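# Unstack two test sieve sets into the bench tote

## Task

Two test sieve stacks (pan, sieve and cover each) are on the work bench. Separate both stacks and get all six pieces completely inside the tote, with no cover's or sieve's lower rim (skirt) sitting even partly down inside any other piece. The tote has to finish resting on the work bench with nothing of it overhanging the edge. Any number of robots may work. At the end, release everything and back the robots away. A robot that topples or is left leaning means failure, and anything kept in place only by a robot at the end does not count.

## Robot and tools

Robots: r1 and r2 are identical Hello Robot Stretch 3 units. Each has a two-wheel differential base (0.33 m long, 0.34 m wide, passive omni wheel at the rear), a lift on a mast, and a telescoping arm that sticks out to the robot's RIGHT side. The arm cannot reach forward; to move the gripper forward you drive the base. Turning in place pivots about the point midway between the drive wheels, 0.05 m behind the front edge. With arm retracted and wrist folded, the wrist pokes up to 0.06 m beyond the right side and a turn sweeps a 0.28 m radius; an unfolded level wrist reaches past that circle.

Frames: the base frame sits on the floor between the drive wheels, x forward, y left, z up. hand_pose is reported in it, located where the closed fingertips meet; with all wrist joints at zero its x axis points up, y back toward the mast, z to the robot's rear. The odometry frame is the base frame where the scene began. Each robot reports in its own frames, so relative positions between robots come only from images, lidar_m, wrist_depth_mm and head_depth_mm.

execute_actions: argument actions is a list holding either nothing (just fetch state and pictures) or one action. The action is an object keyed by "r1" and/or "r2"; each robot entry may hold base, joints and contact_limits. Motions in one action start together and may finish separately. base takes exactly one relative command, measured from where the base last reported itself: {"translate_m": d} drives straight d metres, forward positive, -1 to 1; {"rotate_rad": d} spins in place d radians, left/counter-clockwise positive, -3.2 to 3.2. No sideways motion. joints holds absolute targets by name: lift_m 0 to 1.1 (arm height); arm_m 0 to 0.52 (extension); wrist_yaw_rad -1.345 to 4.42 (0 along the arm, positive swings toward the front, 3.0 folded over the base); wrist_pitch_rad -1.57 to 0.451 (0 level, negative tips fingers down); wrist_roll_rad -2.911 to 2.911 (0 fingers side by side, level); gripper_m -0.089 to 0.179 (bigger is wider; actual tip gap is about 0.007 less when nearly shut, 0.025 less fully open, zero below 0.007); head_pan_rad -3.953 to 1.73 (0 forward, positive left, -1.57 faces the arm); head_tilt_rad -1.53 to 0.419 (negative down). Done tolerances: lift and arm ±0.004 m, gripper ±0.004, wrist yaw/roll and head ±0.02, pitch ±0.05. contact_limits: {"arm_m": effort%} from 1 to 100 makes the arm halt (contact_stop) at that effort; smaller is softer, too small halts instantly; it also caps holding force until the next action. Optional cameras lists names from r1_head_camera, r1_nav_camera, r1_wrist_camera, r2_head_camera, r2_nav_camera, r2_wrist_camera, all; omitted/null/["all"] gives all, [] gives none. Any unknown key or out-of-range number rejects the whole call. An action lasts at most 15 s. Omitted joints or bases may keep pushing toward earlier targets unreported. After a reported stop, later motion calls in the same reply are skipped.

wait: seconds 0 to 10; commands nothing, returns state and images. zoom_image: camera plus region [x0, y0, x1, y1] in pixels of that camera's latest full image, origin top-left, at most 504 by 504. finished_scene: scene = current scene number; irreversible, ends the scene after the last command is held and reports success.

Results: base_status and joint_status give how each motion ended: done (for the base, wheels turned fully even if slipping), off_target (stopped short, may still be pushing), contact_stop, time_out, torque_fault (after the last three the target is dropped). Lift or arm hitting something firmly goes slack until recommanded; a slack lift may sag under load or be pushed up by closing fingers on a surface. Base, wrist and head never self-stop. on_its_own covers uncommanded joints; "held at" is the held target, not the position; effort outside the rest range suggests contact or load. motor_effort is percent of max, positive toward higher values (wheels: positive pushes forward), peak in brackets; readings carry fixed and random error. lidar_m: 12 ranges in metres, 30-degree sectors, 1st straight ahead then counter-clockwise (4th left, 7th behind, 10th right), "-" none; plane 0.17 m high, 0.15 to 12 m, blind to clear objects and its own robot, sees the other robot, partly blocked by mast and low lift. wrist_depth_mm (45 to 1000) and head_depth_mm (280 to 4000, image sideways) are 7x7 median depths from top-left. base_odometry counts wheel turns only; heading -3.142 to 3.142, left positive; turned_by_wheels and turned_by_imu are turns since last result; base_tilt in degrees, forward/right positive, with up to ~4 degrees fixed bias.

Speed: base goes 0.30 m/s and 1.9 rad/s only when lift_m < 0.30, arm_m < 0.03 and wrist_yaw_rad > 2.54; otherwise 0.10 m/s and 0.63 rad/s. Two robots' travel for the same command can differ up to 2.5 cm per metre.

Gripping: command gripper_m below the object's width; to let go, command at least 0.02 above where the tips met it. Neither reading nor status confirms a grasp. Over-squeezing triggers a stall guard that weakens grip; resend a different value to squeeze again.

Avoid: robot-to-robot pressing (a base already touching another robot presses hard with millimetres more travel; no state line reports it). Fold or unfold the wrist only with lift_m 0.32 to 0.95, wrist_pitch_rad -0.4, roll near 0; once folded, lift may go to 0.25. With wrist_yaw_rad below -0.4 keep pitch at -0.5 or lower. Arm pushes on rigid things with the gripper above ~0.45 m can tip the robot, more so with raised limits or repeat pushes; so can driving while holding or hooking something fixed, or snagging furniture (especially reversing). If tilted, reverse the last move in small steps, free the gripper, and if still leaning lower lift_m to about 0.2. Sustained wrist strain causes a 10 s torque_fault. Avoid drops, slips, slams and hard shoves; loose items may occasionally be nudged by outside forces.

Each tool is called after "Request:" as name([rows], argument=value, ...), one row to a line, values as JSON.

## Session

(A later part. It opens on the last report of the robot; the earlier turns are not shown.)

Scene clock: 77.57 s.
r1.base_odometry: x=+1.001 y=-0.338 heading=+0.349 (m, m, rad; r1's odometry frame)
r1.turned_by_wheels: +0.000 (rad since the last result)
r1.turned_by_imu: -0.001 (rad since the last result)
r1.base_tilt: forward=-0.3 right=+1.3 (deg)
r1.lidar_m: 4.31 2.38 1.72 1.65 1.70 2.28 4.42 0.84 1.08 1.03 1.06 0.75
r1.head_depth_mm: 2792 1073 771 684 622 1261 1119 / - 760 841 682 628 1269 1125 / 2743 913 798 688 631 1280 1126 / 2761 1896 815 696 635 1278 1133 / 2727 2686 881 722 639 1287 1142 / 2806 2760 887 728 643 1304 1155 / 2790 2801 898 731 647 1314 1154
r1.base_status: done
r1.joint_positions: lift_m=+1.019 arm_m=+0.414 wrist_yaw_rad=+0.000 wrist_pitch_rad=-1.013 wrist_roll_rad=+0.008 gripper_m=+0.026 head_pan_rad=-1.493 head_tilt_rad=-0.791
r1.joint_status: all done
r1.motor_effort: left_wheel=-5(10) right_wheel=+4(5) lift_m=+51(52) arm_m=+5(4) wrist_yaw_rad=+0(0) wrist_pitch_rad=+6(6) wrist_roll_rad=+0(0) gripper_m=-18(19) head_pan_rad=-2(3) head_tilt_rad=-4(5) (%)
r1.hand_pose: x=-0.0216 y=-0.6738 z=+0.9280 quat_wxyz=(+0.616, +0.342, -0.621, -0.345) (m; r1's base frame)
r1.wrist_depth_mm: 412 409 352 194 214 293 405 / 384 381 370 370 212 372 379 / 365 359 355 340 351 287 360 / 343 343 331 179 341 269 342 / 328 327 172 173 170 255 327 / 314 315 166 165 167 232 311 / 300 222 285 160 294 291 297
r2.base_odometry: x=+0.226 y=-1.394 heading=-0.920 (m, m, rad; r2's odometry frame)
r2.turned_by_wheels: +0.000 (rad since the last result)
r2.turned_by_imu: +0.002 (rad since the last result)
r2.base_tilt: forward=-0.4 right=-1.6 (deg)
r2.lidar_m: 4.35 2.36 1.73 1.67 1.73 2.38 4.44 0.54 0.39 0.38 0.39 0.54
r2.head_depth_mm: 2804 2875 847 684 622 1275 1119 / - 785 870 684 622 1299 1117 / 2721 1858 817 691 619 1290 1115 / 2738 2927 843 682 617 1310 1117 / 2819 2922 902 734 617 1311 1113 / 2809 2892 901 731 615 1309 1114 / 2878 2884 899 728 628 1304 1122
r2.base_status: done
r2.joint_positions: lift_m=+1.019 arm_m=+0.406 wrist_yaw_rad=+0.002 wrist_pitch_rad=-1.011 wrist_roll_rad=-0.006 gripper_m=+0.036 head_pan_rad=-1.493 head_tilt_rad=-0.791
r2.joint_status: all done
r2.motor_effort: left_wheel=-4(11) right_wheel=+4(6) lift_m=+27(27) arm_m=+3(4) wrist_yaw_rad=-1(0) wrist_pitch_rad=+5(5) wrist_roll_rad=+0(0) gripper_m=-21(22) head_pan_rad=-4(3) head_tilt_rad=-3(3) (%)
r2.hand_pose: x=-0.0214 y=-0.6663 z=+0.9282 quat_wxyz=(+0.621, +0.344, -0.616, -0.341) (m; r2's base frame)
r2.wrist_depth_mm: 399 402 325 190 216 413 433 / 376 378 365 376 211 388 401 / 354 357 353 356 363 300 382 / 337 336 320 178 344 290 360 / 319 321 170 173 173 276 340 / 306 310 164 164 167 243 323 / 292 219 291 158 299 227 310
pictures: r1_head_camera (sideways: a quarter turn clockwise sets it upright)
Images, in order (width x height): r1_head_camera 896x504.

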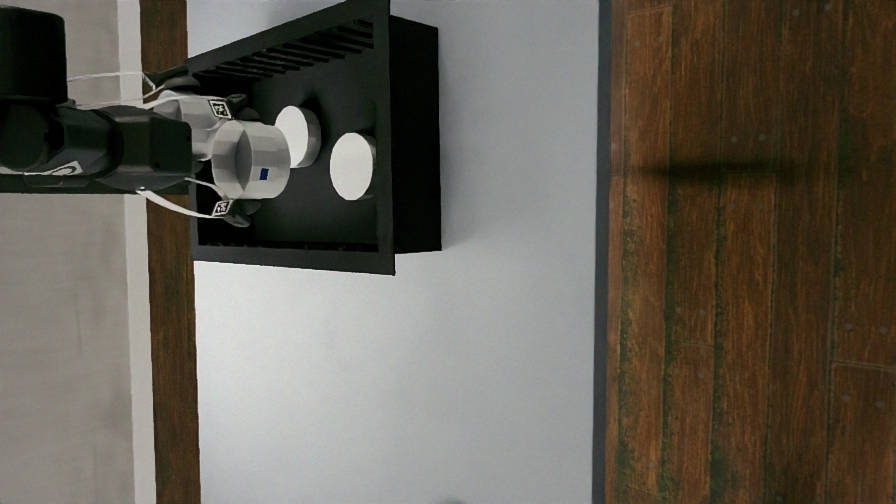

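Request:
execute_actions([
  {"r1":{"joints":{"lift_m":0.907}},"r2":{"joints":{"lift_m":0.907}}},
], cameras=[])

Request:
execute_actions([
  {"r1":{"joints":{"gripper_m":0.095}},"r2":{"joints":{"gripper_m":0.095}}},
], cameras=[])

Request:
execute_actions([
  {"r1":{"joints":{"lift_m":0.99}},"r2":{"joints":{"lift_m":0.99}}},
], cameras=[])

Request:
execute_actions([
  {"r1":{"base":{"translate_m":0.445},"joints":{"gripper_m":0.12,"arm_m":0.26}},"r2":{"base":{"translate_m":0.46},"joints":{"gripper_m":0.12,"arm_m":0.254}}},
], cameras=[])

Request:
execute_actions([
  {"r1":{"joints":{"lift_m":0.871}},"r2":{"joints":{"lift_m":0.871}}},
], cameras=[])

Request:
execute_actions([
  {"r1":{"joints":{"gripper_m":0.025}},"r2":{"joints":{"gripper_m":0.035}}},
], cameras=[])

Request:
execute_actions([
  {"r1":{"base":{"translate_m":-0.5},"joints":{"lift_m":1.01,"arm_m":0.344}},"r2":{"base":{"translate_m":-0.512},"joints":{"lift_m":1.01,"arm_m":0.335}}},
], cameras=[])

Request:
execute_actions([
  {"r1":{"joints":{"lift_m":0.95}},"r2":{"joints":{"lift_m":0.95}}},
], cameras=["r1_wrist_camera","r2_wrist_camera","r1_head_camera"])

Scene clock: 86.33 s.
r1.base_odometry: x=+1.001 y=-0.338 heading=+0.349 (m, m, rad; r1's odometry frame)
r1.turned_by_wheels: +0.000 (rad since the last result)
r1.turned_by_imu: -0.001 (rad since the last result)
r1.base_tilt: forward=+0.0 right=+1.4 (deg)
r1.lidar_m: 4.32 2.37 1.72 1.65 1.70 2.28 4.40 0.84 1.08 1.03 1.07 0.74
r1.head_depth_mm: 2617 993 772 681 622 1267 1118 / 743 - 824 682 627 1272 1129 / 2574 1212 773 686 633 1275 1129 / 2759 1075 815 698 637 1295 1138 / 2749 2710 877 721 638 1292 1143 / 2761 2767 887 731 644 1303 1151 / 2807 2815 900 731 649 1306 1156
r1.base_status: not commanded
r1.joint_positions: lift_m=+0.908 arm_m=+0.414 wrist_yaw_rad=+0.000 wrist_pitch_rad=-1.013 wrist_roll_rad=+0.008 gripper_m=+0.026 head_pan_rad=-1.493 head_tilt_rad=-0.791
r1.joint_status: all done
r1.motor_effort: left_wheel=-5(4) right_wheel=+4(4) lift_m=+20(47) arm_m=+5(5) wrist_yaw_rad=+1(1) wrist_pitch_rad=+6(6) wrist_roll_rad=+0(0) gripper_m=-18(19) head_pan_rad=-3(3) head_tilt_rad=-3(4) (%)
r1.hand_pose: x=-0.0216 y=-0.6738 z=+0.8161 quat_wxyz=(+0.616, +0.342, -0.621, -0.345) (m; r1's base frame)
r1.wrist_depth_mm: 164 196 265 193 214 209 165 / 152 192 250 226 212 237 165 / 145 189 238 235 235 230 168 / 137 185 225 179 225 224 171 / 131 181 172 174 170 213 173 / 131 165 166 165 167 205 175 / 129 187 193 159 193 194 177
r2.base_odometry: x=+0.226 y=-1.394 heading=-0.920 (m, m, rad; r2's odometry frame)
r2.turned_by_wheels: +0.000 (rad since the last result)
r2.turned_by_imu: +0.001 (rad since the last result)
r2.base_tilt: forward=-0.6 right=-1.5 (deg)
r2.lidar_m: 4.34 2.36 1.73 1.67 1.73 2.38 4.44 0.54 0.39 0.38 0.39 0.54
r2.head_depth_mm: 2633 - 832 687 622 1271 1117 / 735 - 867 686 622 1296 1116 / 2679 2958 782 692 620 1292 1114 / 2764 2911 837 682 616 1314 1113 / 2804 2890 905 731 616 1317 1114 / 2829 2915 901 730 616 1311 1113 / 2858 2889 899 730 627 1305 1128
r2.base_status: not commanded
r2.joint_positions: lift_m=+0.908 arm_m=+0.406 wrist_yaw_rad=+0.002 wrist_pitch_rad=-1.011 wrist_roll_rad=-0.006 gripper_m=+0.036 head_pan_rad=-1.493 head_tilt_rad=-0.791
r2.joint_status: all done
r2.motor_effort: left_wheel=-5(5) right_wheel=+4(4) lift_m=+9(24) arm_m=+3(3) wrist_yaw_rad=-1(1) wrist_pitch_rad=+6(6) wrist_roll_rad=+0(0) gripper_m=-21(21) head_pan_rad=-5(4) head_tilt_rad=-4(3) (%)
r2.hand_pose: x=-0.0214 y=-0.6663 z=+0.8164 quat_wxyz=(+0.621, +0.344, -0.616, -0.341) (m; r2's base frame)
r2.wrist_depth_mm: 258 175 263 190 217 200 171 / 148 173 249 227 210 234 162 / 138 176 235 235 239 237 162 / 131 176 223 179 228 226 162 / 127 164 169 173 173 216 162 / 128 154 163 165 167 208 162 / 122 185 191 159 197 198 162
pictures: none
No camera images: the call's "cameras" was empty. Leave "cameras" out to get every camera's image.

Scene clock: 87.53 s.
r1.base_odometry: x=+1.001 y=-0.338 heading=+0.349 (m, m, rad; r1's odometry frame)
r1.turned_by_wheels: +0.000 (rad since the last result)
r1.turned_by_imu: +0.000 (rad since the last result)
r1.base_tilt: forward=-0.1 right=+1.3 (deg)
r1.lidar_m: 4.33 2.37 1.73 1.65 1.70 2.28 4.41 0.84 1.08 1.03 1.06 0.75
r1.head_depth_mm: 2644 992 773 681 622 1258 1116 / 746 - 816 684 627 1274 1123 / 2593 1223 772 686 630 1281 1133 / 2754 1073 813 697 633 1286 1135 / 2750 2742 879 723 638 1293 1148 / 2763 2777 886 727 644 1301 1153 / 2748 2771 894 732 649 1295 1158
r1.base_status: not commanded
r1.joint_positions: lift_m=+0.908 arm_m=+0.414 wrist_yaw_rad=+0.000 wrist_pitch_rad=-1.010 wrist_roll_rad=+0.008 gripper_m=+0.095 head_pan_rad=-1.493 head_tilt_rad=-0.791
r1.joint_status: all done
r1.motor_effort: left_wheel=-5(4) right_wheel=+4(4) lift_m=+19(20) arm_m=+5(5) wrist_yaw_rad=+0(1) wrist_pitch_rad=+5(6) wrist_roll_rad=+0(0) gripper_m=+0(75) head_pan_rad=-2(2) head_tilt_rad=-4(5) (%)
r1.hand_pose: x=-0.0216 y=-0.6743 z=+0.8163 quat_wxyz=(+0.616, +0.341, -0.621, -0.344) (m; r1's base frame)
r1.wrist_depth_mm: 165 197 267 194 215 206 164 / 154 191 253 225 204 241 166 / 145 188 239 236 235 234 167 / 138 185 225 180 226 223 170 / 132 171 173 175 173 213 173 / 131 156 167 167 168 204 175 / 129 187 195 160 194 195 172
r2.base_odometry: x=+0.226 y=-1.394 heading=-0.920 (m, m, rad; r2's odometry frame)
r2.turned_by_wheels: +0.000 (rad since the last result)
r2.turned_by_imu: +0.000 (rad since the last result)
r2.base_tilt: forward=-0.6 right=-1.5 (deg)
r2.lidar_m: 4.35 2.36 1.73 1.67 1.73 2.37 4.44 0.54 0.39 0.38 0.39 0.54
r2.head_depth_mm: 2609 - 831 687 623 1272 1123 / 735 - 854 684 622 1292 1119 / 2656 2948 780 691 621 1292 1118 / 2767 2953 835 684 618 1314 1113 / 2801 2910 905 733 616 1317 1110 / 2814 2871 900 729 615 1308 1109 / 2846 2886 898 728 627 1313 1128
r2.base_status: not commanded
r2.joint_positions: lift_m=+0.908 arm_m=+0.406 wrist_yaw_rad=+0.002 wrist_pitch_rad=-1.010 wrist_roll_rad=-0.006 gripper_m=+0.095 head_pan_rad=-1.493 head_tilt_rad=-0.791
r2.joint_status: all done
r2.motor_effort: left_wheel=-4(4) right_wheel=+5(4) lift_m=+9(9) arm_m=+3(3) wrist_yaw_rad=+0(0) wrist_pitch_rad=+5(6) wrist_roll_rad=+0(0) gripper_m=-1(77) head_pan_rad=-4(4) head_tilt_rad=-3(3) (%)
r2.hand_pose: x=-0.0214 y=-0.6664 z=+0.8165 quat_wxyz=(+0.621, +0.344, -0.616, -0.341) (m; r2's base frame)
r2.wrist_depth_mm: 257 175 263 216 217 196 170 / 149 172 248 226 211 224 163 / 138 176 236 235 238 238 162 / 131 176 223 181 229 225 162 / 128 164 171 174 176 217 162 / 128 154 165 166 170 208 161 / - 181 192 161 197 198 162
pictures: none
No camera images: the call's "cameras" was empty. Leave "cameras" out to get every camera's image.

Scene clock: 89.13 s.
r1.base_odometry: x=+1.001 y=-0.338 heading=+0.349 (m, m, rad; r1's odometry frame)
r1.turned_by_wheels: +0.000 (rad since the last result)
r1.turned_by_imu: +0.000 (rad since the last result)
r1.base_tilt: forward=-0.1 right=+1.2 (deg)
r1.lidar_m: 4.32 2.38 1.72 1.65 1.70 2.29 4.43 0.84 1.08 1.03 1.07 0.75
r1.head_depth_mm: 2817 1075 772 681 623 1265 1120 / - 943 827 684 626 1266 1125 / 2653 946 790 689 632 1283 1134 / 2735 1073 812 699 635 1288 1140 / 2745 2700 879 719 640 1294 1143 / 2762 2736 884 728 644 1301 1155 / 2804 2808 895 735 650 1315 1157
r1.base_status: not commanded
r1.joint_positions: lift_m=+0.989 arm_m=+0.414 wrist_yaw_rad=+0.000 wrist_pitch_rad=-1.010 wrist_roll_rad=+0.008 gripper_m=+0.095 head_pan_rad=-1.493 head_tilt_rad=-0.791
r1.joint_status: all done
r1.motor_effort: left_wheel=-4(5) right_wheel=+4(4) lift_m=+50(50) arm_m=+5(5) wrist_yaw_rad=+1(0) wrist_pitch_rad=+5(5) wrist_roll_rad=+0(0) gripper_m=+0(0) head_pan_rad=-2(3) head_tilt_rad=-5(4) (%)
r1.hand_pose: x=-0.0216 y=-0.6743 z=+0.8983 quat_wxyz=(+0.616, +0.341, -0.621, -0.344) (m; r1's base frame)
r1.wrist_depth_mm: 372 366 336 346 360 254 367 / 351 340 343 302 300 260 349 / 334 323 327 303 322 246 329 / 317 237 308 311 308 249 308 / 297 265 295 252 295 239 297 / 287 282 278 244 278 228 205 / 273 200 265 265 271 265 195
r2.base_odometry: x=+0.226 y=-1.394 heading=-0.920 (m, m, rad; r2's odometry frame)
r2.turned_by_wheels: +0.000 (rad since the last result)
r2.turned_by_imu: +0.000 (rad since the last result)
r2.base_tilt: forward=-0.6 right=-1.5 (deg)
r2.lidar_m: 4.36 2.37 1.73 1.67 1.73 2.38 4.45 0.54 0.39 0.38 0.39 0.54
r2.head_depth_mm: - 2875 847 685 623 1271 1117 / - 2818 882 685 621 1294 1117 / 2725 2962 853 692 620 1294 1116 / 2770 2949 834 682 618 1316 1117 / 2779 2921 904 735 616 1308 1112 / 2855 2893 901 729 618 1308 1112 / 2846 2920 898 729 627 1306 1126
r2.base_status: not commanded
r2.joint_positions: lift_m=+0.989 arm_m=+0.406 wrist_yaw_rad=+0.002 wrist_pitch_rad=-1.010 wrist_roll_rad=-0.006 gripper_m=+0.095 head_pan_rad=-1.493 head_tilt_rad=-0.791
r2.joint_status: all done
r2.motor_effort: left_wheel=-4(4) right_wheel=+4(5) lift_m=+27(29) arm_m=+3(3) wrist_yaw_rad=+0(1) wrist_pitch_rad=+5(5) wrist_roll_rad=+0(0) gripper_m=+0(1) head_pan_rad=-4(4) head_tilt_rad=-3(4) (%)
r2.hand_pose: x=-0.0214 y=-0.6664 z=+0.8982 quat_wxyz=(+0.621, +0.344, -0.616, -0.341) (m; r2's base frame)
r2.wrist_depth_mm: 362 366 323 323 350 211 393 / 339 339 339 303 327 258 367 / 323 316 322 303 326 256 346 / 306 229 307 313 315 239 326 / 291 289 293 256 303 238 311 / 278 277 278 245 283 223 293 / 267 192 266 268 274 239 277
pictures: none
No camera images: the call's "cameras" was empty. Leave "cameras" out to get every camera's image.

Scene clock: 94.67 s.
r1.base_odometry: x=+1.419 y=-0.186 heading=+0.349 (m, m, rad; r1's odometry frame)
r1.turned_by_wheels: +0.000 (rad since the last result)
r1.turned_by_imu: +0.000 (rad since the last result)
r1.base_tilt: forward=-0.1 right=+1.4 (deg)
r1.lidar_m: 3.89 2.42 1.71 1.66 1.71 2.29 4.86 1.25 1.07 1.02 0.42 4.06
r1.head_depth_mm: - - 848 702 609 1266 1116 / - - 809 706 612 1263 1132 / 2712 2667 816 708 618 1287 1135 / 2726 2743 882 713 622 1289 1136 / 2711 2722 876 720 629 1241 1123 / 2737 2766 1980 729 629 1245 1149 / 2785 2782 2182 1783 1404 1309 1159
r1.base_status: done
r1.joint_positions: lift_m=+0.989 arm_m=+0.260 wrist_yaw_rad=+0.000 wrist_pitch_rad=-1.010 wrist_roll_rad=+0.008 gripper_m=+0.120 head_pan_rad=-1.493 head_tilt_rad=-0.791
r1.joint_status: all done
r1.motor_effort: left_wheel=-5(6) right_wheel=+4(9) lift_m=+49(50) arm_m=-4(3) wrist_yaw_rad=+0(2) wrist_pitch_rad=+5(5) wrist_roll_rad=+0(0) gripper_m=+0(78) head_pan_rad=-3(2) head_tilt_rad=-4(4) (%)
r1.hand_pose: x=-0.0216 y=-0.5212 z=+0.8983 quat_wxyz=(+0.616, +0.341, -0.621, -0.344) (m; r1's base frame)
r1.wrist_depth_mm: 378 369 370 373 373 370 368 / 354 350 354 349 350 348 349 / 333 331 331 327 330 330 330 / 314 313 314 314 313 314 312 / 299 302 298 294 300 300 298 / 287 - 285 283 285 - 285 / 275 272 273 272 272 272 273
r2.base_odometry: x=+0.504 y=-1.760 heading=-0.921 (m, m, rad; r2's odometry frame)
r2.turned_by_wheels: +0.000 (rad since the last result)
r2.turned_by_imu: +0.000 (rad since the last result)
r2.base_tilt: forward=-0.6 right=-1.5 (deg)
r2.lidar_m: 3.88 2.37 1.73 1.67 1.73 2.38 4.92 0.54 0.39 0.38 0.40 4.04
r2.head_depth_mm: - - 905 741 623 1274 1123 / 2620 - 885 740 621 1295 1119 / 2721 2932 853 716 620 1291 1117 / 2811 2943 940 734 617 1317 1114 / 2808 2921 902 734 615 1310 1108 / 2819 2899 2172 731 615 856 1126 / 2886 2928 2217 1799 628 1310 1147
r2.base_status: done
r2.joint_positions: lift_m=+0.989 arm_m=+0.254 wrist_yaw_rad=+0.002 wrist_pitch_rad=-1.010 wrist_roll_rad=-0.006 gripper_m=+0.120 head_pan_rad=-1.493 head_tilt_rad=-0.791
r2.joint_status: all done
r2.motor_effort: left_wheel=-6(7) right_wheel=+4(11) lift_m=+27(27) arm_m=-2(10) wrist_yaw_rad=-1(1) wrist_pitch_rad=+5(5) wrist_roll_rad=+0(0) gripper_m=-1(82) head_pan_rad=-4(4) head_tilt_rad=-3(4) (%)
r2.hand_pose: x=-0.0214 y=-0.5152 z=+0.8982 quat_wxyz=(+0.621, +0.344, -0.616, -0.341) (m; r2's base frame)
r2.wrist_depth_mm: - 367 372 378 383 388 389 / - 345 351 355 357 362 366 / 328 326 332 336 337 343 346 / 308 310 314 316 320 323 328 / 292 297 297 297 305 307 310 / 278 - 284 284 287 294 294 / 268 267 271 271 275 279 282
pictures: none
No camera images: the call's "cameras" was empty. Leave "cameras" out to get every camera's image.

Scene clock: 96.57 s.
r1.base_odometry: x=+1.419 y=-0.186 heading=+0.349 (m, m, rad; r1's odometry frame)
r1.turned_by_wheels: +0.000 (rad since the last result)
r1.turned_by_imu: +0.000 (rad since the last result)
r1.base_tilt: forward=-0.1 right=+1.5 (deg)
r1.lidar_m: 3.87 2.42 1.71 1.66 1.71 2.30 4.84 1.25 1.07 1.02 0.42 4.06
r1.head_depth_mm: 2680 2808 - 699 610 1258 1120 / 2712 2738 - 673 612 1273 1118 / 2733 2676 866 679 618 1278 1126 / 2723 2667 876 717 623 1286 1134 / 2705 2748 878 723 626 1251 1124 / 2781 2744 2000 729 632 1256 1148 / 2775 2818 2176 1790 1412 1311 1166
r1.base_status: not commanded
r1.joint_positions: lift_m=+0.872 arm_m=+0.260 wrist_yaw_rad=+0.000 wrist_pitch_rad=-1.010 wrist_roll_rad=+0.008 gripper_m=+0.120 head_pan_rad=-1.493 head_tilt_rad=-0.791
r1.joint_status: all done
r1.motor_effort: left_wheel=-4(4) right_wheel=+4(4) lift_m=+18(43) arm_m=-4(4) wrist_yaw_rad=+0(0) wrist_pitch_rad=+5(5) wrist_roll_rad=+0(0) gripper_m=+1(0) head_pan_rad=-3(3) head_tilt_rad=-5(4) (%)
r1.hand_pose: x=-0.0216 y=-0.5212 z=+0.7804 quat_wxyz=(+0.616, +0.341, -0.621, -0.344) (m; r1's base frame)
r1.wrist_depth_mm: 227 228 226 225 226 225 225 / 214 214 214 213 213 212 212 / 202 202 203 201 202 200 200 / 192 192 191 185 191 190 190 / 183 184 179 180 179 183 181 / 174 - 172 171 171 - 172 / 167 165 166 165 166 166 165
r2.base_odometry: x=+0.504 y=-1.760 heading=-0.921 (m, m, rad; r2's odometry frame)
r2.turned_by_wheels: +0.000 (rad since the last result)
r2.turned_by_imu: +0.000 (rad since the last result)
r2.base_tilt: forward=-0.6 right=-1.7 (deg)
r2.lidar_m: 3.89 2.37 1.73 1.67 1.73 2.37 4.91 0.54 0.40 0.38 0.39 4.05
r2.head_depth_mm: 2701 2931 - 722 623 1275 1120 / 2712 2950 - 701 621 1293 1117 / 2724 2938 944 667 620 1289 1120 / 2774 2915 909 735 619 1318 1117 / 2831 2924 903 733 617 1312 1110 / 2819 2906 2153 730 615 857 1125 / 2866 2877 2213 1797 630 1308 1150
r2.base_status: not commanded
r2.joint_positions: lift_m=+0.872 arm_m=+0.254 wrist_yaw_rad=+0.002 wrist_pitch_rad=-1.010 wrist_roll_rad=-0.006 gripper_m=+0.120 head_pan_rad=-1.493 head_tilt_rad=-0.791
r2.joint_status: all done
r2.motor_effort: left_wheel=-5(5) right_wheel=+4(4) lift_m=+8(24) arm_m=-2(2) wrist_yaw_rad=+0(1) wrist_pitch_rad=+5(5) wrist_roll_rad=+0(0) gripper_m=-1(0) head_pan_rad=-4(4) head_tilt_rad=-3(3) (%)
r2.hand_pose: x=-0.0214 y=-0.5151 z=+0.7805 quat_wxyz=(+0.621, +0.344, -0.616, -0.341) (m; r2's base frame)
r2.wrist_depth_mm: 219 221 224 227 231 233 236 / 206 208 212 213 215 218 222 / 194 198 199 202 204 206 209 / 185 187 188 185 193 195 197 / 176 179 178 179 180 186 187 / 169 - 170 170 172 177 178 / - 161 162 163 167 167 170
pictures: none
No camera images: the call's "cameras" was empty. Leave "cameras" out to get every camera's image.

Scene clock: 98.00 s.
r1.base_odometry: x=+1.419 y=-0.186 heading=+0.349 (m, m, rad; r1's odometry frame)
r1.turned_by_wheels: +0.000 (rad since the last result)
r1.turned_by_imu: +0.000 (rad since the last result)
r1.base_tilt: forward=-0.2 right=+1.3 (deg)
r1.lidar_m: 3.87 2.42 1.71 1.66 1.70 2.30 4.87 1.25 1.07 1.02 0.42 4.05
r1.head_depth_mm: 2689 2811 - 700 610 1269 1119 / 2696 2749 - 671 614 1265 1124 / 2707 2638 861 678 616 1279 1135 / 2714 2671 869 716 620 1300 1144 / 2729 2689 882 724 625 1239 1131 / 2738 2760 1986 730 629 1258 1142 / 2779 2821 2182 1772 1412 1312 1153
r1.base_status: not commanded
r1.joint_positions: lift_m=+0.872 arm_m=+0.260 wrist_yaw_rad=+0.000 wrist_pitch_rad=-1.009 wrist_roll_rad=+0.008 gripper_m=+0.026 head_pan_rad=-1.493 head_tilt_rad=-0.791
r1.joint_status: all done
r1.motor_effort: left_wheel=-5(4) right_wheel=+4(4) lift_m=+19(19) arm_m=-4(4) wrist_yaw_rad=+0(0) wrist_pitch_rad=+4(5) wrist_roll_rad=+0(0) gripper_m=-19(98) head_pan_rad=-2(2) head_tilt_rad=-4(4) (%)
r1.hand_pose: x=-0.0216 y=-0.5215 z=+0.7806 quat_wxyz=(+0.617, +0.341, -0.621, -0.344) (m; r1's base frame)
r1.wrist_depth_mm: 227 227 226 225 226 224 225 / 214 214 214 214 213 212 213 / 203 202 202 202 201 201 201 / 192 192 192 183 191 190 191 / 183 182 174 177 174 181 181 / 174 174 169 169 169 174 173 / 166 167 164 161 163 165 165
r2.base_odometry: x=+0.504 y=-1.760 heading=-0.921 (m, m, rad; r2's odometry frame)
r2.turned_by_wheels: +0.000 (rad since the last result)
r2.turned_by_imu: +0.000 (rad since the last result)
r2.base_tilt: forward=-0.5 right=-1.5 (deg)
r2.lidar_m: 3.89 2.36 1.73 1.67 1.74 2.37 4.91 0.54 0.40 0.38 0.39 4.03
r2.head_depth_mm: 2684 2914 - 722 621 1270 1120 / 2714 2964 - 703 622 1293 1120 / 2749 2933 941 659 619 1296 1120 / 2790 2946 908 734 618 1317 1111 / 2805 2904 906 734 618 1310 1114 / 2825 2906 2155 730 615 857 1129 / 2860 2901 2204 1801 628 1304 1145
r2.base_status: not commanded
r2.joint_positions: lift_m=+0.872 arm_m=+0.254 wrist_yaw_rad=+0.002 wrist_pitch_rad=-1.007 wrist_roll_rad=-0.006 gripper_m=+0.036 head_pan_rad=-1.493 head_tilt_rad=-0.791
r2.joint_status: all done
r2.motor_effort: left_wheel=-4(5) right_wheel=+4(4) lift_m=+8(8) arm_m=-2(2) wrist_yaw_rad=+0(0) wrist_pitch_rad=+3(5) wrist_roll_rad=+0(0) gripper_m=-21(98) head_pan_rad=-5(3) head_tilt_rad=-3(3) (%)
r2.hand_pose: x=-0.0214 y=-0.5158 z=+0.7809 quat_wxyz=(+0.622, +0.343, -0.617, -0.340) (m; r2's base frame)
r2.wrist_depth_mm: 219 222 225 228 231 234 238 / 206 209 211 214 217 219 222 / 195 197 200 202 204 206 209 / 186 186 189 183 193 196 199 / 177 178 173 176 175 185 187 / 169 170 167 169 171 177 178 / 161 162 161 162 167 168 170
pictures: none
No camera images: the call's "cameras" was empty. Leave "cameras" out to get every camera's image.

Scene clock: 104.07 s.
r1.base_odometry: x=+0.949 y=-0.357 heading=+0.349 (m, m, rad; r1's odometry frame)
r1.turned_by_wheels: +0.000 (rad since the last result)
r1.turned_by_imu: -0.001 (rad since the last result)
r1.base_tilt: forward=-0.1 right=+1.2 (deg)
r1.lidar_m: 4.35 2.38 1.72 1.65 1.70 2.28 4.36 0.79 1.08 1.03 1.06 0.79
r1.head_depth_mm: - 1075 847 698 622 1265 1114 / - 1064 727 687 628 1273 1128 / 2616 920 704 691 630 1275 1133 / 2676 936 854 693 637 1284 1141 / 2795 2725 808 705 640 1297 1149 / 2782 2732 888 728 645 1296 1147 / 2772 2791 899 734 651 1316 1155
r1.base_status: done
r1.joint_positions: lift_m=+1.009 arm_m=+0.344 wrist_yaw_rad=+0.000 wrist_pitch_rad=-1.011 wrist_roll_rad=+0.008 gripper_m=+0.026 head_pan_rad=-1.493 head_tilt_rad=-0.791
r1.joint_status: all done
r1.motor_effort: left_wheel=-4(10) right_wheel=+4(5) lift_m=+50(54) arm_m=+5(6) wrist_yaw_rad=+0(1) wrist_pitch_rad=+5(6) wrist_roll_rad=+0(0) gripper_m=-19(19) head_pan_rad=-2(2) head_tilt_rad=-4(4) (%)
r1.hand_pose: x=-0.0216 y=-0.6041 z=+0.9182 quat_wxyz=(+0.616, +0.341, -0.621, -0.344) (m; r1's base frame)
r1.wrist_depth_mm: 393 326 394 339 346 387 391 / 371 297 367 330 314 369 371 / 354 286 350 351 289 352 350 / 335 285 288 183 268 332 329 / 317 278 175 177 174 316 316 / 296 246 168 169 169 305 302 / 251 236 221 162 208 210 289
r2.base_odometry: x=+0.195 y=-1.352 heading=-0.921 (m, m, rad; r2's odometry frame)
r2.turned_by_wheels: +0.000 (rad since the last result)
r2.turned_by_imu: +0.001 (rad since the last result)
r2.base_tilt: forward=-0.5 right=-1.5 (deg)
r2.lidar_m: 4.39 2.36 1.73 1.67 1.74 2.38 4.39 0.54 0.39 0.38 0.40 0.54
r2.head_depth_mm: - 2848 919 724 623 1271 1122 / - 2848 819 685 622 1293 1119 / 789 925 662 681 620 1289 1118 / 2784 945 884 684 617 1312 1115 / 2812 2907 835 696 616 1305 1110 / 2826 2909 900 731 616 1312 1111 / 2880 2882 899 729 628 1309 1124
r2.base_status: done
r2.joint_positions: lift_m=+1.009 arm_m=+0.335 wrist_yaw_rad=+0.002 wrist_pitch_rad=-1.010 wrist_roll_rad=-0.006 gripper_m=+0.036 head_pan_rad=-1.493 head_tilt_rad=-0.791
r2.joint_status: all done
r2.motor_effort: left_wheel=-5(11) right_wheel=+4(6) lift_m=+27(28) arm_m=+3(2) wrist_yaw_rad=-1(0) wrist_pitch_rad=+5(5) wrist_roll_rad=+0(0) gripper_m=-22(20) head_pan_rad=-4(4) head_tilt_rad=-3(4) (%)
r2.hand_pose: x=-0.0214 y=-0.5956 z=+0.9183 quat_wxyz=(+0.621, +0.344, -0.616, -0.341) (m; r2's base frame)
r2.wrist_depth_mm: 388 319 391 340 383 412 417 / 365 294 370 336 328 389 393 / 342 273 350 351 319 366 371 / 325 274 289 183 289 344 348 / 309 254 173 177 204 328 331 / 218 239 167 169 172 312 314 / 207 255 206 162 227 298 300
pictures: none
No camera images: the call's "cameras" was empty. Leave "cameras" out to get every camera's image.

Scene clock: 105.43 s.
r1.base_odometry: x=+0.949 y=-0.357 heading=+0.349 (m, m, rad; r1's odometry frame)
r1.turned_by_wheels: +0.000 (rad since the last result)
r1.turned_by_imu: +0.000 (rad since the last result)
r1.base_tilt: forward=+0.0 right=+1.2 (deg)
r1.lidar_m: 4.38 2.37 1.72 1.65 1.70 2.27 4.37 0.79 1.08 1.04 1.07 0.79
r1.head_depth_mm: - 997 843 700 622 1273 1124 / - - 730 687 626 1272 1131 / 2582 966 711 691 630 1273 1131 / 2663 972 867 694 637 1288 1131 / 2725 2723 808 706 641 1293 1142 / 2766 2743 889 729 644 1307 1138 / 2779 2777 896 733 650 1307 1159
r1.base_status: not commanded
r1.joint_positions: lift_m=+0.951 arm_m=+0.344 wrist_yaw_rad=+0.000 wrist_pitch_rad=-1.006 wrist_roll_rad=+0.008 gripper_m=+0.026 head_pan_rad=-1.493 head_tilt_rad=-0.791
r1.joint_status: all done
r1.motor_effort: left_wheel=-4(5) right_wheel=+4(4) lift_m=+19(45) arm_m=+5(5) wrist_yaw_rad=+0(1) wrist_pitch_rad=+2(5) wrist_roll_rad=+0(0) gripper_m=-18(19) head_pan_rad=-2(2) head_tilt_rad=-5(4) (%)
r1.hand_pose: x=-0.0216 y=-0.6054 z=+0.8600 quat_wxyz=(+0.617, +0.340, -0.622, -0.342) (m; r1's base frame)
r1.wrist_depth_mm: 221 301 318 274 269 324 325 / 208 294 303 296 277 303 304 / 201 269 239 286 280 195 286 / 199 259 230 184 267 185 274 / 195 257 176 181 173 175 261 / 192 240 168 168 168 166 248 / 189 234 226 156 161 157 236
r2.base_odometry: x=+0.195 y=-1.352 heading=-0.921 (m, m, rad; r2's odometry frame)
r2.turned_by_wheels: +0.000 (rad since the last result)
r2.turned_by_imu: +0.000 (rad since the last result)
r2.base_tilt: forward=-0.5 right=-1.4 (deg)
r2.lidar_m: 4.41 2.36 1.73 1.67 1.74 2.38 4.40 0.54 0.39 0.38 0.39 0.54
r2.head_depth_mm: 2593 - 918 724 623 1269 1119 / 2606 - 820 685 621 1290 1118 / 814 1502 694 680 620 1288 1117 / 2731 2967 902 686 618 1316 1113 / 2820 2911 836 696 616 1312 1108 / 2824 2887 901 732 616 1312 1111 / 2858 2870 899 729 629 1302 1127
r2.base_status: not commanded
r2.joint_positions: lift_m=+0.951 arm_m=+0.335 wrist_yaw_rad=+0.002 wrist_pitch_rad=-1.010 wrist_roll_rad=-0.006 gripper_m=+0.036 head_pan_rad=-1.493 head_tilt_rad=-0.791
r2.joint_status: all done
r2.motor_effort: left_wheel=-4(5) right_wheel=+4(4) lift_m=+9(23) arm_m=+3(3) wrist_yaw_rad=+0(1) wrist_pitch_rad=+5(5) wrist_roll_rad=+0(0) gripper_m=-23(21) head_pan_rad=-4(4) head_tilt_rad=-3(3) (%)
r2.hand_pose: x=-0.0214 y=-0.5955 z=+0.8595 quat_wxyz=(+0.621, +0.344, -0.616, -0.341) (m; r2's base frame)
r2.wrist_depth_mm: 211 272 316 275 293 332 339 / 197 271 298 298 292 312 318 / 188 246 237 287 283 292 301 / 193 253 227 182 268 191 284 / 190 251 173 177 188 178 270 / 193 239 167 168 172 170 256 / 188 231 193 162 225 169 244
pictures: r1_head_camera (sideways: a quarter turn clockwise sets it upright), r1_wrist_camera, r2_wrist_camera
Images, in order (width x height): r1_head_camera 896x504, r1_wrist_camera 644x364, r2_wrist_camera 644x364.

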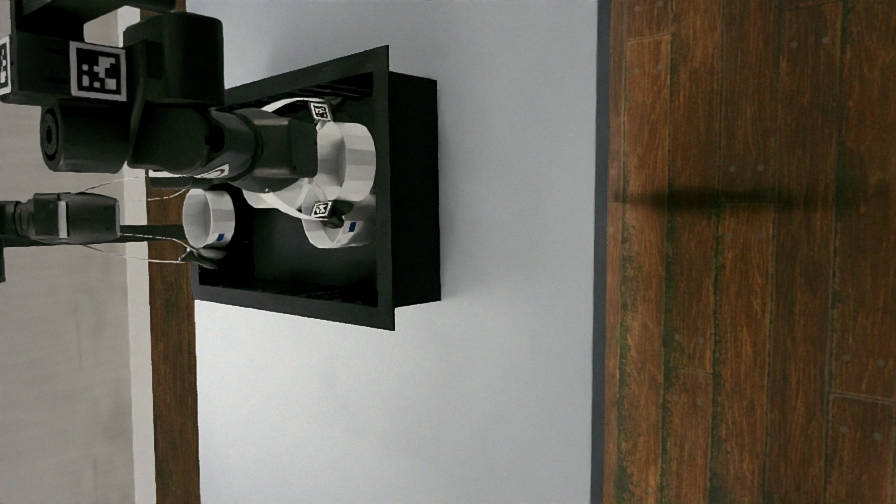

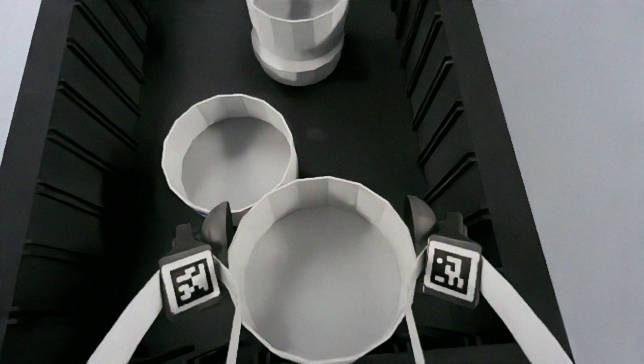

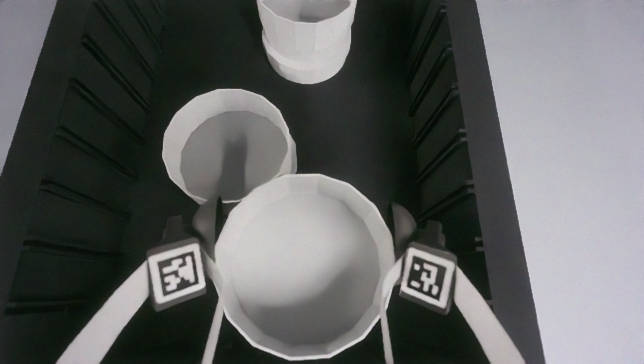

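r1's pan catches the near rim; extend slightly.

Request:
execute_actions([
  {"r1":{"joints":{"arm_m":0.354}},"r2":{"joints":{"lift_m":0.878}}},
], cameras=["r2_wrist_camera"])

Request:
execute_actions([
  {"r1":{"joints":{"lift_m":0.885}},"r2":{"joints":{"gripper_m":0.09}}},
], cameras=["r1_wrist_camera"])

Request:
execute_actions([
  {"r1":{"joints":{"gripper_m":0.09}},"r2":{"joints":{"lift_m":0.95}}},
], cameras=[])

Request:
execute_actions([
  {"r1":{"joints":{"lift_m":1.03}},"r2":{"joints":{"lift_m":1.08}}},
], cameras=["r2_wrist_camera"])

Request:
execute_actions([
  {"r1":{"joints":{"arm_m":0.05}},"r2":{"joints":{"arm_m":0.05}}},
], cameras=[])

Scene clock: 111.83 s.
r1.base_odometry: x=+0.949 y=-0.357 heading=+0.349 (m, m, rad; r1's odometry frame)
r1.turned_by_wheels: +0.000 (rad since the last result)
r1.turned_by_imu: -0.001 (rad since the last result)
r1.base_tilt: forward=-0.1 right=+1.2 (deg)
r1.lidar_m: 4.36 2.37 1.72 1.65 1.70 2.28 4.35 0.79 1.08 1.03 1.06 0.79
r1.head_depth_mm: - 996 843 699 623 1265 1127 / - - 750 685 627 1272 1122 / 2665 919 713 689 629 1268 1133 / 821 939 870 692 636 1290 1139 / 2733 2731 809 704 640 1294 1139 / 2799 2730 891 726 644 1302 1155 / 2752 2813 896 731 650 1301 1160
r1.base_status: not commanded
r1.joint_positions: lift_m=+0.951 arm_m=+0.354 wrist_yaw_rad=+0.000 wrist_pitch_rad=-1.010 wrist_roll_rad=+0.008 gripper_m=+0.026 head_pan_rad=-1.493 head_tilt_rad=-0.791
r1.joint_status: all done
r1.motor_effort: left_wheel=-4(5) right_wheel=+4(4) lift_m=+18(19) arm_m=+5(4) wrist_yaw_rad=+0(0) wrist_pitch_rad=+5(5) wrist_roll_rad=+0(0) gripper_m=-19(19) head_pan_rad=-3(2) head_tilt_rad=-3(4) (%)
r1.hand_pose: x=-0.0216 y=-0.6143 z=+0.8594 quat_wxyz=(+0.616, +0.341, -0.621, -0.344) (m; r1's base frame)
r1.wrist_depth_mm: 221 307 313 273 270 317 321 / 208 295 296 294 280 299 302 / 202 274 234 285 277 194 288 / 199 251 229 187 265 184 270 / 195 255 175 180 175 175 258 / 192 243 168 169 169 165 247 / 192 234 232 158 199 179 236
r2.base_odometry: x=+0.195 y=-1.352 heading=-0.921 (m, m, rad; r2's odometry frame)
r2.turned_by_wheels: +0.000 (rad since the last result)
r2.turned_by_imu: +0.001 (rad since the last result)
r2.base_tilt: forward=-0.6 right=-1.7 (deg)
r2.lidar_m: 4.39 2.35 1.73 1.67 1.73 2.38 4.39 0.54 0.39 0.38 0.39 0.54
r2.head_depth_mm: 2681 2886 860 722 623 1279 1118 / 2702 2928 - 684 621 1300 1120 / 816 2959 - 682 619 1299 1120 / 2732 2923 903 686 618 1314 1116 / 2797 2903 832 696 616 1312 1115 / 2831 2915 902 733 617 1306 1103 / 2895 2894 896 730 629 1307 1125
r2.base_status: not commanded
r2.joint_positions: lift_m=+0.879 arm_m=+0.335 wrist_yaw_rad=+0.002 wrist_pitch_rad=-1.010 wrist_roll_rad=-0.006 gripper_m=+0.036 head_pan_rad=-1.493 head_tilt_rad=-0.791
r2.joint_status: all done
r2.motor_effort: left_wheel=-4(4) right_wheel=+5(4) lift_m=+9(9) arm_m=+3(3) wrist_yaw_rad=+0(1) wrist_pitch_rad=+5(5) wrist_roll_rad=+0(0) gripper_m=-20(20) head_pan_rad=-4(4) head_tilt_rad=-3(3) (%)
r2.hand_pose: x=-0.0214 y=-0.5955 z=+0.7875 quat_wxyz=(+0.621, +0.344, -0.616, -0.341) (m; r2's base frame)
r2.wrist_depth_mm: 189 160 166 228 232 151 131 / 191 164 169 218 220 152 122 / 190 158 158 206 209 154 115 / 187 189 164 183 197 153 109 / 179 182 173 176 181 153 104 / 172 174 167 169 172 148 104 / 165 165 165 162 170 139 104
pictures: r2_wrist_camera
Images, in order (width x height): r2_wrist_camera 644x364.

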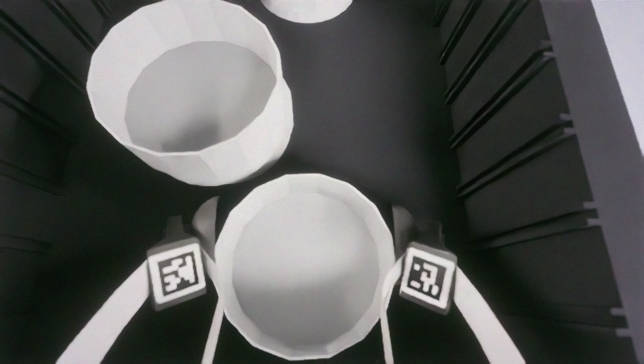

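Scene clock: 113.27 s.
r1.base_odometry: x=+0.949 y=-0.357 heading=+0.349 (m, m, rad; r1's odometry frame)
r1.turned_by_wheels: +0.000 (rad since the last result)
r1.turned_by_imu: +0.000 (rad since the last result)
r1.base_tilt: forward=-0.1 right=+1.2 (deg)
r1.lidar_m: 4.37 2.36 1.73 1.64 1.70 2.28 4.35 0.79 1.08 1.03 1.07 0.79
r1.head_depth_mm: 2673 - 819 698 622 1264 1112 / 2740 - 708 688 626 1270 1131 / 2714 925 774 690 629 1276 1127 / 821 937 854 691 635 1287 1134 / 2775 2724 802 703 638 1288 1139 / 2789 2734 890 727 645 1306 1149 / 2780 2802 896 735 651 1307 1159
r1.base_status: not commanded
r1.joint_positions: lift_m=+0.886 arm_m=+0.354 wrist_yaw_rad=+0.000 wrist_pitch_rad=-1.013 wrist_roll_rad=+0.008 gripper_m=+0.026 head_pan_rad=-1.493 head_tilt_rad=-0.791
r1.joint_status: all done
r1.motor_effort: left_wheel=-5(5) right_wheel=+4(5) lift_m=+19(24) arm_m=+5(5) wrist_yaw_rad=-1(0) wrist_pitch_rad=+6(7) wrist_roll_rad=+0(0) gripper_m=-19(19) head_pan_rad=-3(2) head_tilt_rad=-4(4) (%)
r1.hand_pose: x=-0.0216 y=-0.6138 z=+0.7941 quat_wxyz=(+0.616, +0.342, -0.621, -0.345) (m; r1's base frame)
r1.wrist_depth_mm: 208 238 218 230 234 148 234 / 205 172 177 226 223 151 126 / 202 168 170 212 212 154 119 / 199 199 161 187 202 158 113 / 189 193 175 180 174 153 109 / 184 185 169 168 169 145 109 / 175 176 174 159 174 173 111
r2.base_odometry: x=+0.195 y=-1.352 heading=-0.921 (m, m, rad; r2's odometry frame)
r2.turned_by_wheels: +0.000 (rad since the last result)
r2.turned_by_imu: +0.000 (rad since the last result)
r2.base_tilt: forward=-0.6 right=-1.5 (deg)
r2.lidar_m: 4.40 2.36 1.73 1.67 1.73 2.38 4.39 0.54 0.39 0.38 0.39 0.54
r2.head_depth_mm: 2696 2878 855 721 622 1273 1119 / 2703 2947 - 686 621 1301 1121 / 2598 1605 - 684 620 1288 1117 / 825 2811 899 687 618 1312 1113 / 2807 2929 834 693 615 1313 1114 / 2859 2899 905 732 616 1315 1115 / 2865 2874 897 726 627 1306 1127
r2.base_status: not commanded
r2.joint_positions: lift_m=+0.879 arm_m=+0.335 wrist_yaw_rad=+0.002 wrist_pitch_rad=-1.010 wrist_roll_rad=-0.006 gripper_m=+0.090 head_pan_rad=-1.493 head_tilt_rad=-0.791
r2.joint_status: all done
r2.motor_effort: left_wheel=-5(5) right_wheel=+4(4) lift_m=+9(8) arm_m=+3(3) wrist_yaw_rad=+0(0) wrist_pitch_rad=+5(5) wrist_roll_rad=+0(0) gripper_m=-2(77) head_pan_rad=-4(4) head_tilt_rad=-3(3) (%)
r2.hand_pose: x=-0.0214 y=-0.5955 z=+0.7875 quat_wxyz=(+0.621, +0.344, -0.616, -0.341) (m; r2's base frame)
r2.wrist_depth_mm: 188 160 166 228 232 151 132 / 191 163 169 219 219 151 122 / 190 158 157 205 209 154 115 / 186 190 166 190 198 153 109 / 180 182 180 181 187 153 104 / 172 173 172 173 174 143 104 / 165 165 166 167 171 143 104
pictures: r1_wrist_camera
Images, in order (width x height): r1_wrist_camera 644x364.

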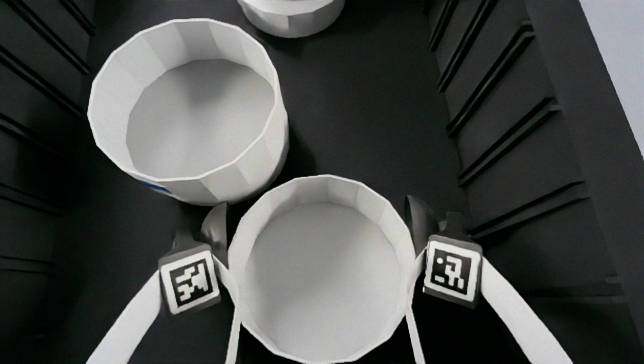

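Scene clock: 114.77 s.
r1.base_odometry: x=+0.949 y=-0.357 heading=+0.349 (m, m, rad; r1's odometry frame)
r1.turned_by_wheels: +0.000 (rad since the last result)
r1.turned_by_imu: +0.000 (rad since the last result)
r1.base_tilt: forward=+0.1 right=+1.0 (deg)
r1.lidar_m: 4.37 2.37 1.72 1.65 1.70 2.29 4.37 0.79 1.08 1.03 1.06 0.79
r1.head_depth_mm: 2690 - 819 699 624 1267 1112 / 2736 - 711 687 627 1273 1124 / 2602 949 787 689 633 1283 1139 / 2569 957 860 691 638 1285 1139 / 2773 2748 806 705 640 1292 1139 / 2821 2755 888 730 644 1304 1151 / 2807 2821 897 733 649 1310 1155
r1.base_status: not commanded
r1.joint_positions: lift_m=+0.886 arm_m=+0.354 wrist_yaw_rad=+0.000 wrist_pitch_rad=-1.012 wrist_roll_rad=+0.008 gripper_m=+0.090 head_pan_rad=-1.493 head_tilt_rad=-0.791
r1.joint_status: all done
r1.motor_effort: left_wheel=-5(5) right_wheel=+4(4) lift_m=+20(19) arm_m=+5(5) wrist_yaw_rad=+0(0) wrist_pitch_rad=+6(6) wrist_roll_rad=+0(0) gripper_m=+0(74) head_pan_rad=-4(2) head_tilt_rad=-4(4) (%)
r1.hand_pose: x=-0.0216 y=-0.6140 z=+0.7942 quat_wxyz=(+0.616, +0.341, -0.621, -0.344) (m; r1's base frame)
r1.wrist_depth_mm: 208 240 218 233 237 149 238 / 205 172 178 226 222 153 127 / 202 168 170 214 214 154 119 / 198 199 163 195 203 157 113 / 191 193 188 190 187 152 109 / 182 185 181 182 181 144 110 / 176 176 176 174 176 171 111
r2.base_odometry: x=+0.195 y=-1.352 heading=-0.921 (m, m, rad; r2's odometry frame)
r2.turned_by_wheels: +0.000 (rad since the last result)
r2.turned_by_imu: +0.000 (rad since the last result)
r2.base_tilt: forward=-0.6 right=-1.5 (deg)
r2.lidar_m: 4.41 2.36 1.73 1.67 1.73 2.38 4.39 0.54 0.39 0.38 0.39 0.54
r2.head_depth_mm: 2577 - 913 724 622 1269 1120 / 2637 - 815 686 621 1293 1118 / 845 871 823 683 619 1293 1113 / 825 2799 901 685 618 1317 1115 / 2799 2937 835 696 616 1313 1110 / 2839 2909 900 731 616 1314 1111 / 2840 2897 898 729 627 1303 1125
r2.base_status: not commanded
r2.joint_positions: lift_m=+0.949 arm_m=+0.335 wrist_yaw_rad=+0.002 wrist_pitch_rad=-1.010 wrist_roll_rad=-0.006 gripper_m=+0.090 head_pan_rad=-1.493 head_tilt_rad=-0.791
r2.joint_status: all done
r2.motor_effort: left_wheel=-4(4) right_wheel=+4(4) lift_m=+27(28) arm_m=+3(3) wrist_yaw_rad=-1(1) wrist_pitch_rad=+5(5) wrist_roll_rad=+0(0) gripper_m=-1(3) head_pan_rad=-4(4) head_tilt_rad=-3(3) (%)
r2.hand_pose: x=-0.0214 y=-0.5955 z=+0.8583 quat_wxyz=(+0.621, +0.344, -0.616, -0.341) (m; r2's base frame)
r2.wrist_depth_mm: 210 272 315 270 294 331 337 / 195 273 300 297 292 310 318 / 187 247 237 286 282 291 299 / 193 254 226 270 268 191 284 / 190 249 252 253 256 177 267 / 193 237 241 242 245 168 256 / 188 229 233 226 226 176 243
pictures: none
No camera images: the call's "cameras" was empty. Leave "cameras" out to get every camera's image.

Scene clock: 116.93 s.
r1.base_odometry: x=+0.949 y=-0.357 heading=+0.349 (m, m, rad; r1's odometry frame)
r1.turned_by_wheels: +0.000 (rad since the last result)
r1.turned_by_imu: +0.000 (rad since the last result)
r1.base_tilt: forward=+0.0 right=+1.5 (deg)
r1.lidar_m: 4.37 2.37 1.72 1.65 1.70 2.28 4.37 0.79 1.08 1.03 1.07 0.79
r1.head_depth_mm: 2798 1070 846 699 622 1268 1121 / - 969 793 687 628 1269 1124 / 2707 948 811 690 631 1288 1136 / 2652 960 839 692 635 1281 1140 / 2724 2699 810 705 639 1293 1146 / 2762 2775 890 725 646 1306 1152 / 2798 2774 893 732 649 1311 1153
r1.base_status: not commanded
r1.joint_positions: lift_m=+1.029 arm_m=+0.354 wrist_yaw_rad=+0.000 wrist_pitch_rad=-1.011 wrist_roll_rad=+0.008 gripper_m=+0.090 head_pan_rad=-1.493 head_tilt_rad=-0.791
r1.joint_status: all done
r1.motor_effort: left_wheel=-5(4) right_wheel=+4(4) lift_m=+50(49) arm_m=+5(5) wrist_yaw_rad=+0(0) wrist_pitch_rad=+5(6) wrist_roll_rad=+0(0) gripper_m=+0(0) head_pan_rad=-3(2) head_tilt_rad=-4(5) (%)
r1.hand_pose: x=-0.0216 y=-0.6142 z=+0.9383 quat_wxyz=(+0.616, +0.341, -0.621, -0.344) (m; r1's base frame)
r1.wrist_depth_mm: 421 357 407 411 399 422 417 / 398 323 386 351 365 394 393 / 372 314 371 363 332 370 375 / 357 284 309 348 298 353 351 / 340 273 302 328 335 340 333 / 320 245 318 318 316 322 319 / 305 270 305 295 237 266 306
r2.base_odometry: x=+0.195 y=-1.352 heading=-0.921 (m, m, rad; r2's odometry frame)
r2.turned_by_wheels: +0.000 (rad since the last result)
r2.turned_by_imu: +0.000 (rad since the last result)
r2.base_tilt: forward=-0.4 right=-1.5 (deg)
r2.lidar_m: 4.39 2.36 1.73 1.67 1.73 2.37 4.39 0.54 0.39 0.38 0.39 0.54
r2.head_depth_mm: 2684 2887 918 724 622 1275 1119 / - 2849 853 685 621 1292 1116 / 765 1577 844 682 619 1295 1115 / 2740 2955 900 683 618 1315 1112 / 2812 2936 836 695 616 1313 1112 / 2841 2898 902 732 614 1311 1114 / 2872 2895 895 728 627 1309 1124
r2.base_status: not commanded
r2.joint_positions: lift_m=+1.079 arm_m=+0.335 wrist_yaw_rad=+0.002 wrist_pitch_rad=-1.010 wrist_roll_rad=-0.006 gripper_m=+0.090 head_pan_rad=-1.493 head_tilt_rad=-0.791
r2.joint_status: all done
r2.motor_effort: left_wheel=-4(4) right_wheel=+4(4) lift_m=+26(28) arm_m=+3(3) wrist_yaw_rad=-1(0) wrist_pitch_rad=+5(5) wrist_roll_rad=+0(0) gripper_m=+0(1) head_pan_rad=-3(4) head_tilt_rad=-3(3) (%)
r2.hand_pose: x=-0.0214 y=-0.5955 z=+0.9883 quat_wxyz=(+0.621, +0.344, -0.616, -0.341) (m; r2's base frame)
r2.wrist_depth_mm: 472 475 430 444 486 507 515 / 445 446 446 411 455 468 481 / 420 417 427 421 432 447 449 / 403 355 395 410 405 425 431 / 381 357 353 388 388 400 403 / 362 363 367 368 366 378 386 / 350 271 278 276 279 366 367
pictures: r2_wrist_camera
Images, in order (width x height): r2_wrist_camera 644x364.

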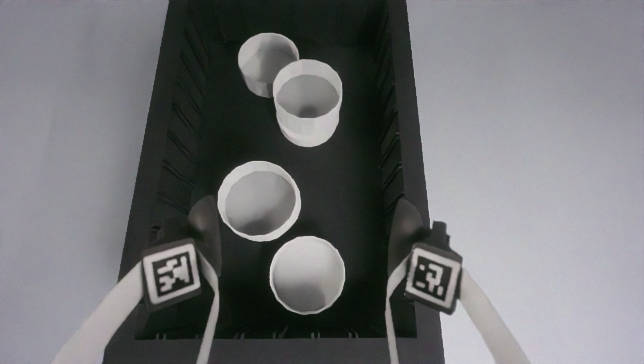

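Scene clock: 120.40 s.
r1.base_odometry: x=+0.949 y=-0.357 heading=+0.349 (m, m, rad; r1's odometry frame)
r1.turned_by_wheels: +0.000 (rad since the last result)
r1.turned_by_imu: +0.000 (rad since the last result)
r1.base_tilt: forward=+0.0 right=+1.4 (deg)
r1.lidar_m: 4.37 2.38 1.72 1.65 1.70 2.28 4.37 0.79 1.08 1.03 1.06 0.79
r1.head_depth_mm: 2618 - - - 628 1256 1126 / 2650 - - - 1385 1283 1132 / 2693 948 788 693 634 1281 1136 / 2699 954 843 697 636 1288 1142 / 2729 2723 806 706 642 1297 1142 / 2743 2756 890 727 644 1301 1148 / 2770 2788 894 733 650 1313 1157
r1.base_status: not commanded
r1.joint_positions: lift_m=+1.029 arm_m=+0.050 wrist_yaw_rad=+0.000 wrist_pitch_rad=-1.010 wrist_roll_rad=+0.008 gripper_m=+0.090 head_pan_rad=-1.493 head_tilt_rad=-0.791
r1.joint_status: all done
r1.motor_effort: left_wheel=-5(5) right_wheel=+4(4) lift_m=+50(50) arm_m=-4(3) wrist_yaw_rad=+1(1) wrist_pitch_rad=+5(5) wrist_roll_rad=+0(0) gripper_m=+0(0) head_pan_rad=-3(2) head_tilt_rad=-5(5) (%)
r1.hand_pose: x=-0.0216 y=-0.3112 z=+0.9383 quat_wxyz=(+0.616, +0.341, -0.621, -0.344) (m; r1's base frame)
r1.wrist_depth_mm: 421 411 344 353 410 420 418 / 395 397 394 395 399 394 393 / 378 379 375 378 377 371 375 / 358 355 357 355 353 354 354 / 348 349 342 - - - 904 / - - - - - - - / - - - - - - -
r2.base_odometry: x=+0.195 y=-1.352 heading=-0.921 (m, m, rad; r2's odometry frame)
r2.turned_by_wheels: +0.000 (rad since the last result)
r2.turned_by_imu: +0.000 (rad since the last result)
r2.base_tilt: forward=-0.6 right=-1.5 (deg)
r2.lidar_m: 4.41 2.35 1.73 1.67 1.73 2.37 4.40 0.54 0.39 0.38 0.39 0.54
r2.head_depth_mm: - - - 743 623 1272 1119 / - - - - 614 1300 1121 / 2648 2271 848 - 619 1289 1117 / 2793 2934 905 681 619 1311 1119 / 2798 2911 835 695 617 1307 1114 / 2835 2927 900 731 616 1311 1113 / 2878 2889 900 731 627 1305 1126
r2.base_status: not commanded
r2.joint_positions: lift_m=+1.079 arm_m=+0.050 wrist_yaw_rad=+0.002 wrist_pitch_rad=-1.010 wrist_roll_rad=-0.006 gripper_m=+0.090 head_pan_rad=-1.493 head_tilt_rad=-0.791
r2.joint_status: all done
r2.motor_effort: left_wheel=-4(5) right_wheel=+4(4) lift_m=+27(26) arm_m=-2(1) wrist_yaw_rad=+0(1) wrist_pitch_rad=+5(5) wrist_roll_rad=+0(0) gripper_m=+0(1) head_pan_rad=-5(3) head_tilt_rad=-3(3) (%)
r2.hand_pose: x=-0.0214 y=-0.3112 z=+0.9883 quat_wxyz=(+0.621, +0.344, -0.616, -0.341) (m; r2's base frame)
r2.wrist_depth_mm: 477 478 469 481 490 505 516 / 447 449 395 399 456 477 483 / 421 428 433 437 442 444 452 / 401 409 410 414 418 421 426 / 389 392 399 403 401 404 412 / - - - - - - - / - - - - - - -
pictures: none
No camera images: the call's "cameras" was empty. Leave "cameras" out to get every camera's image.

Request:
finished_scene(scene=2)

The scene is finished: the task was done.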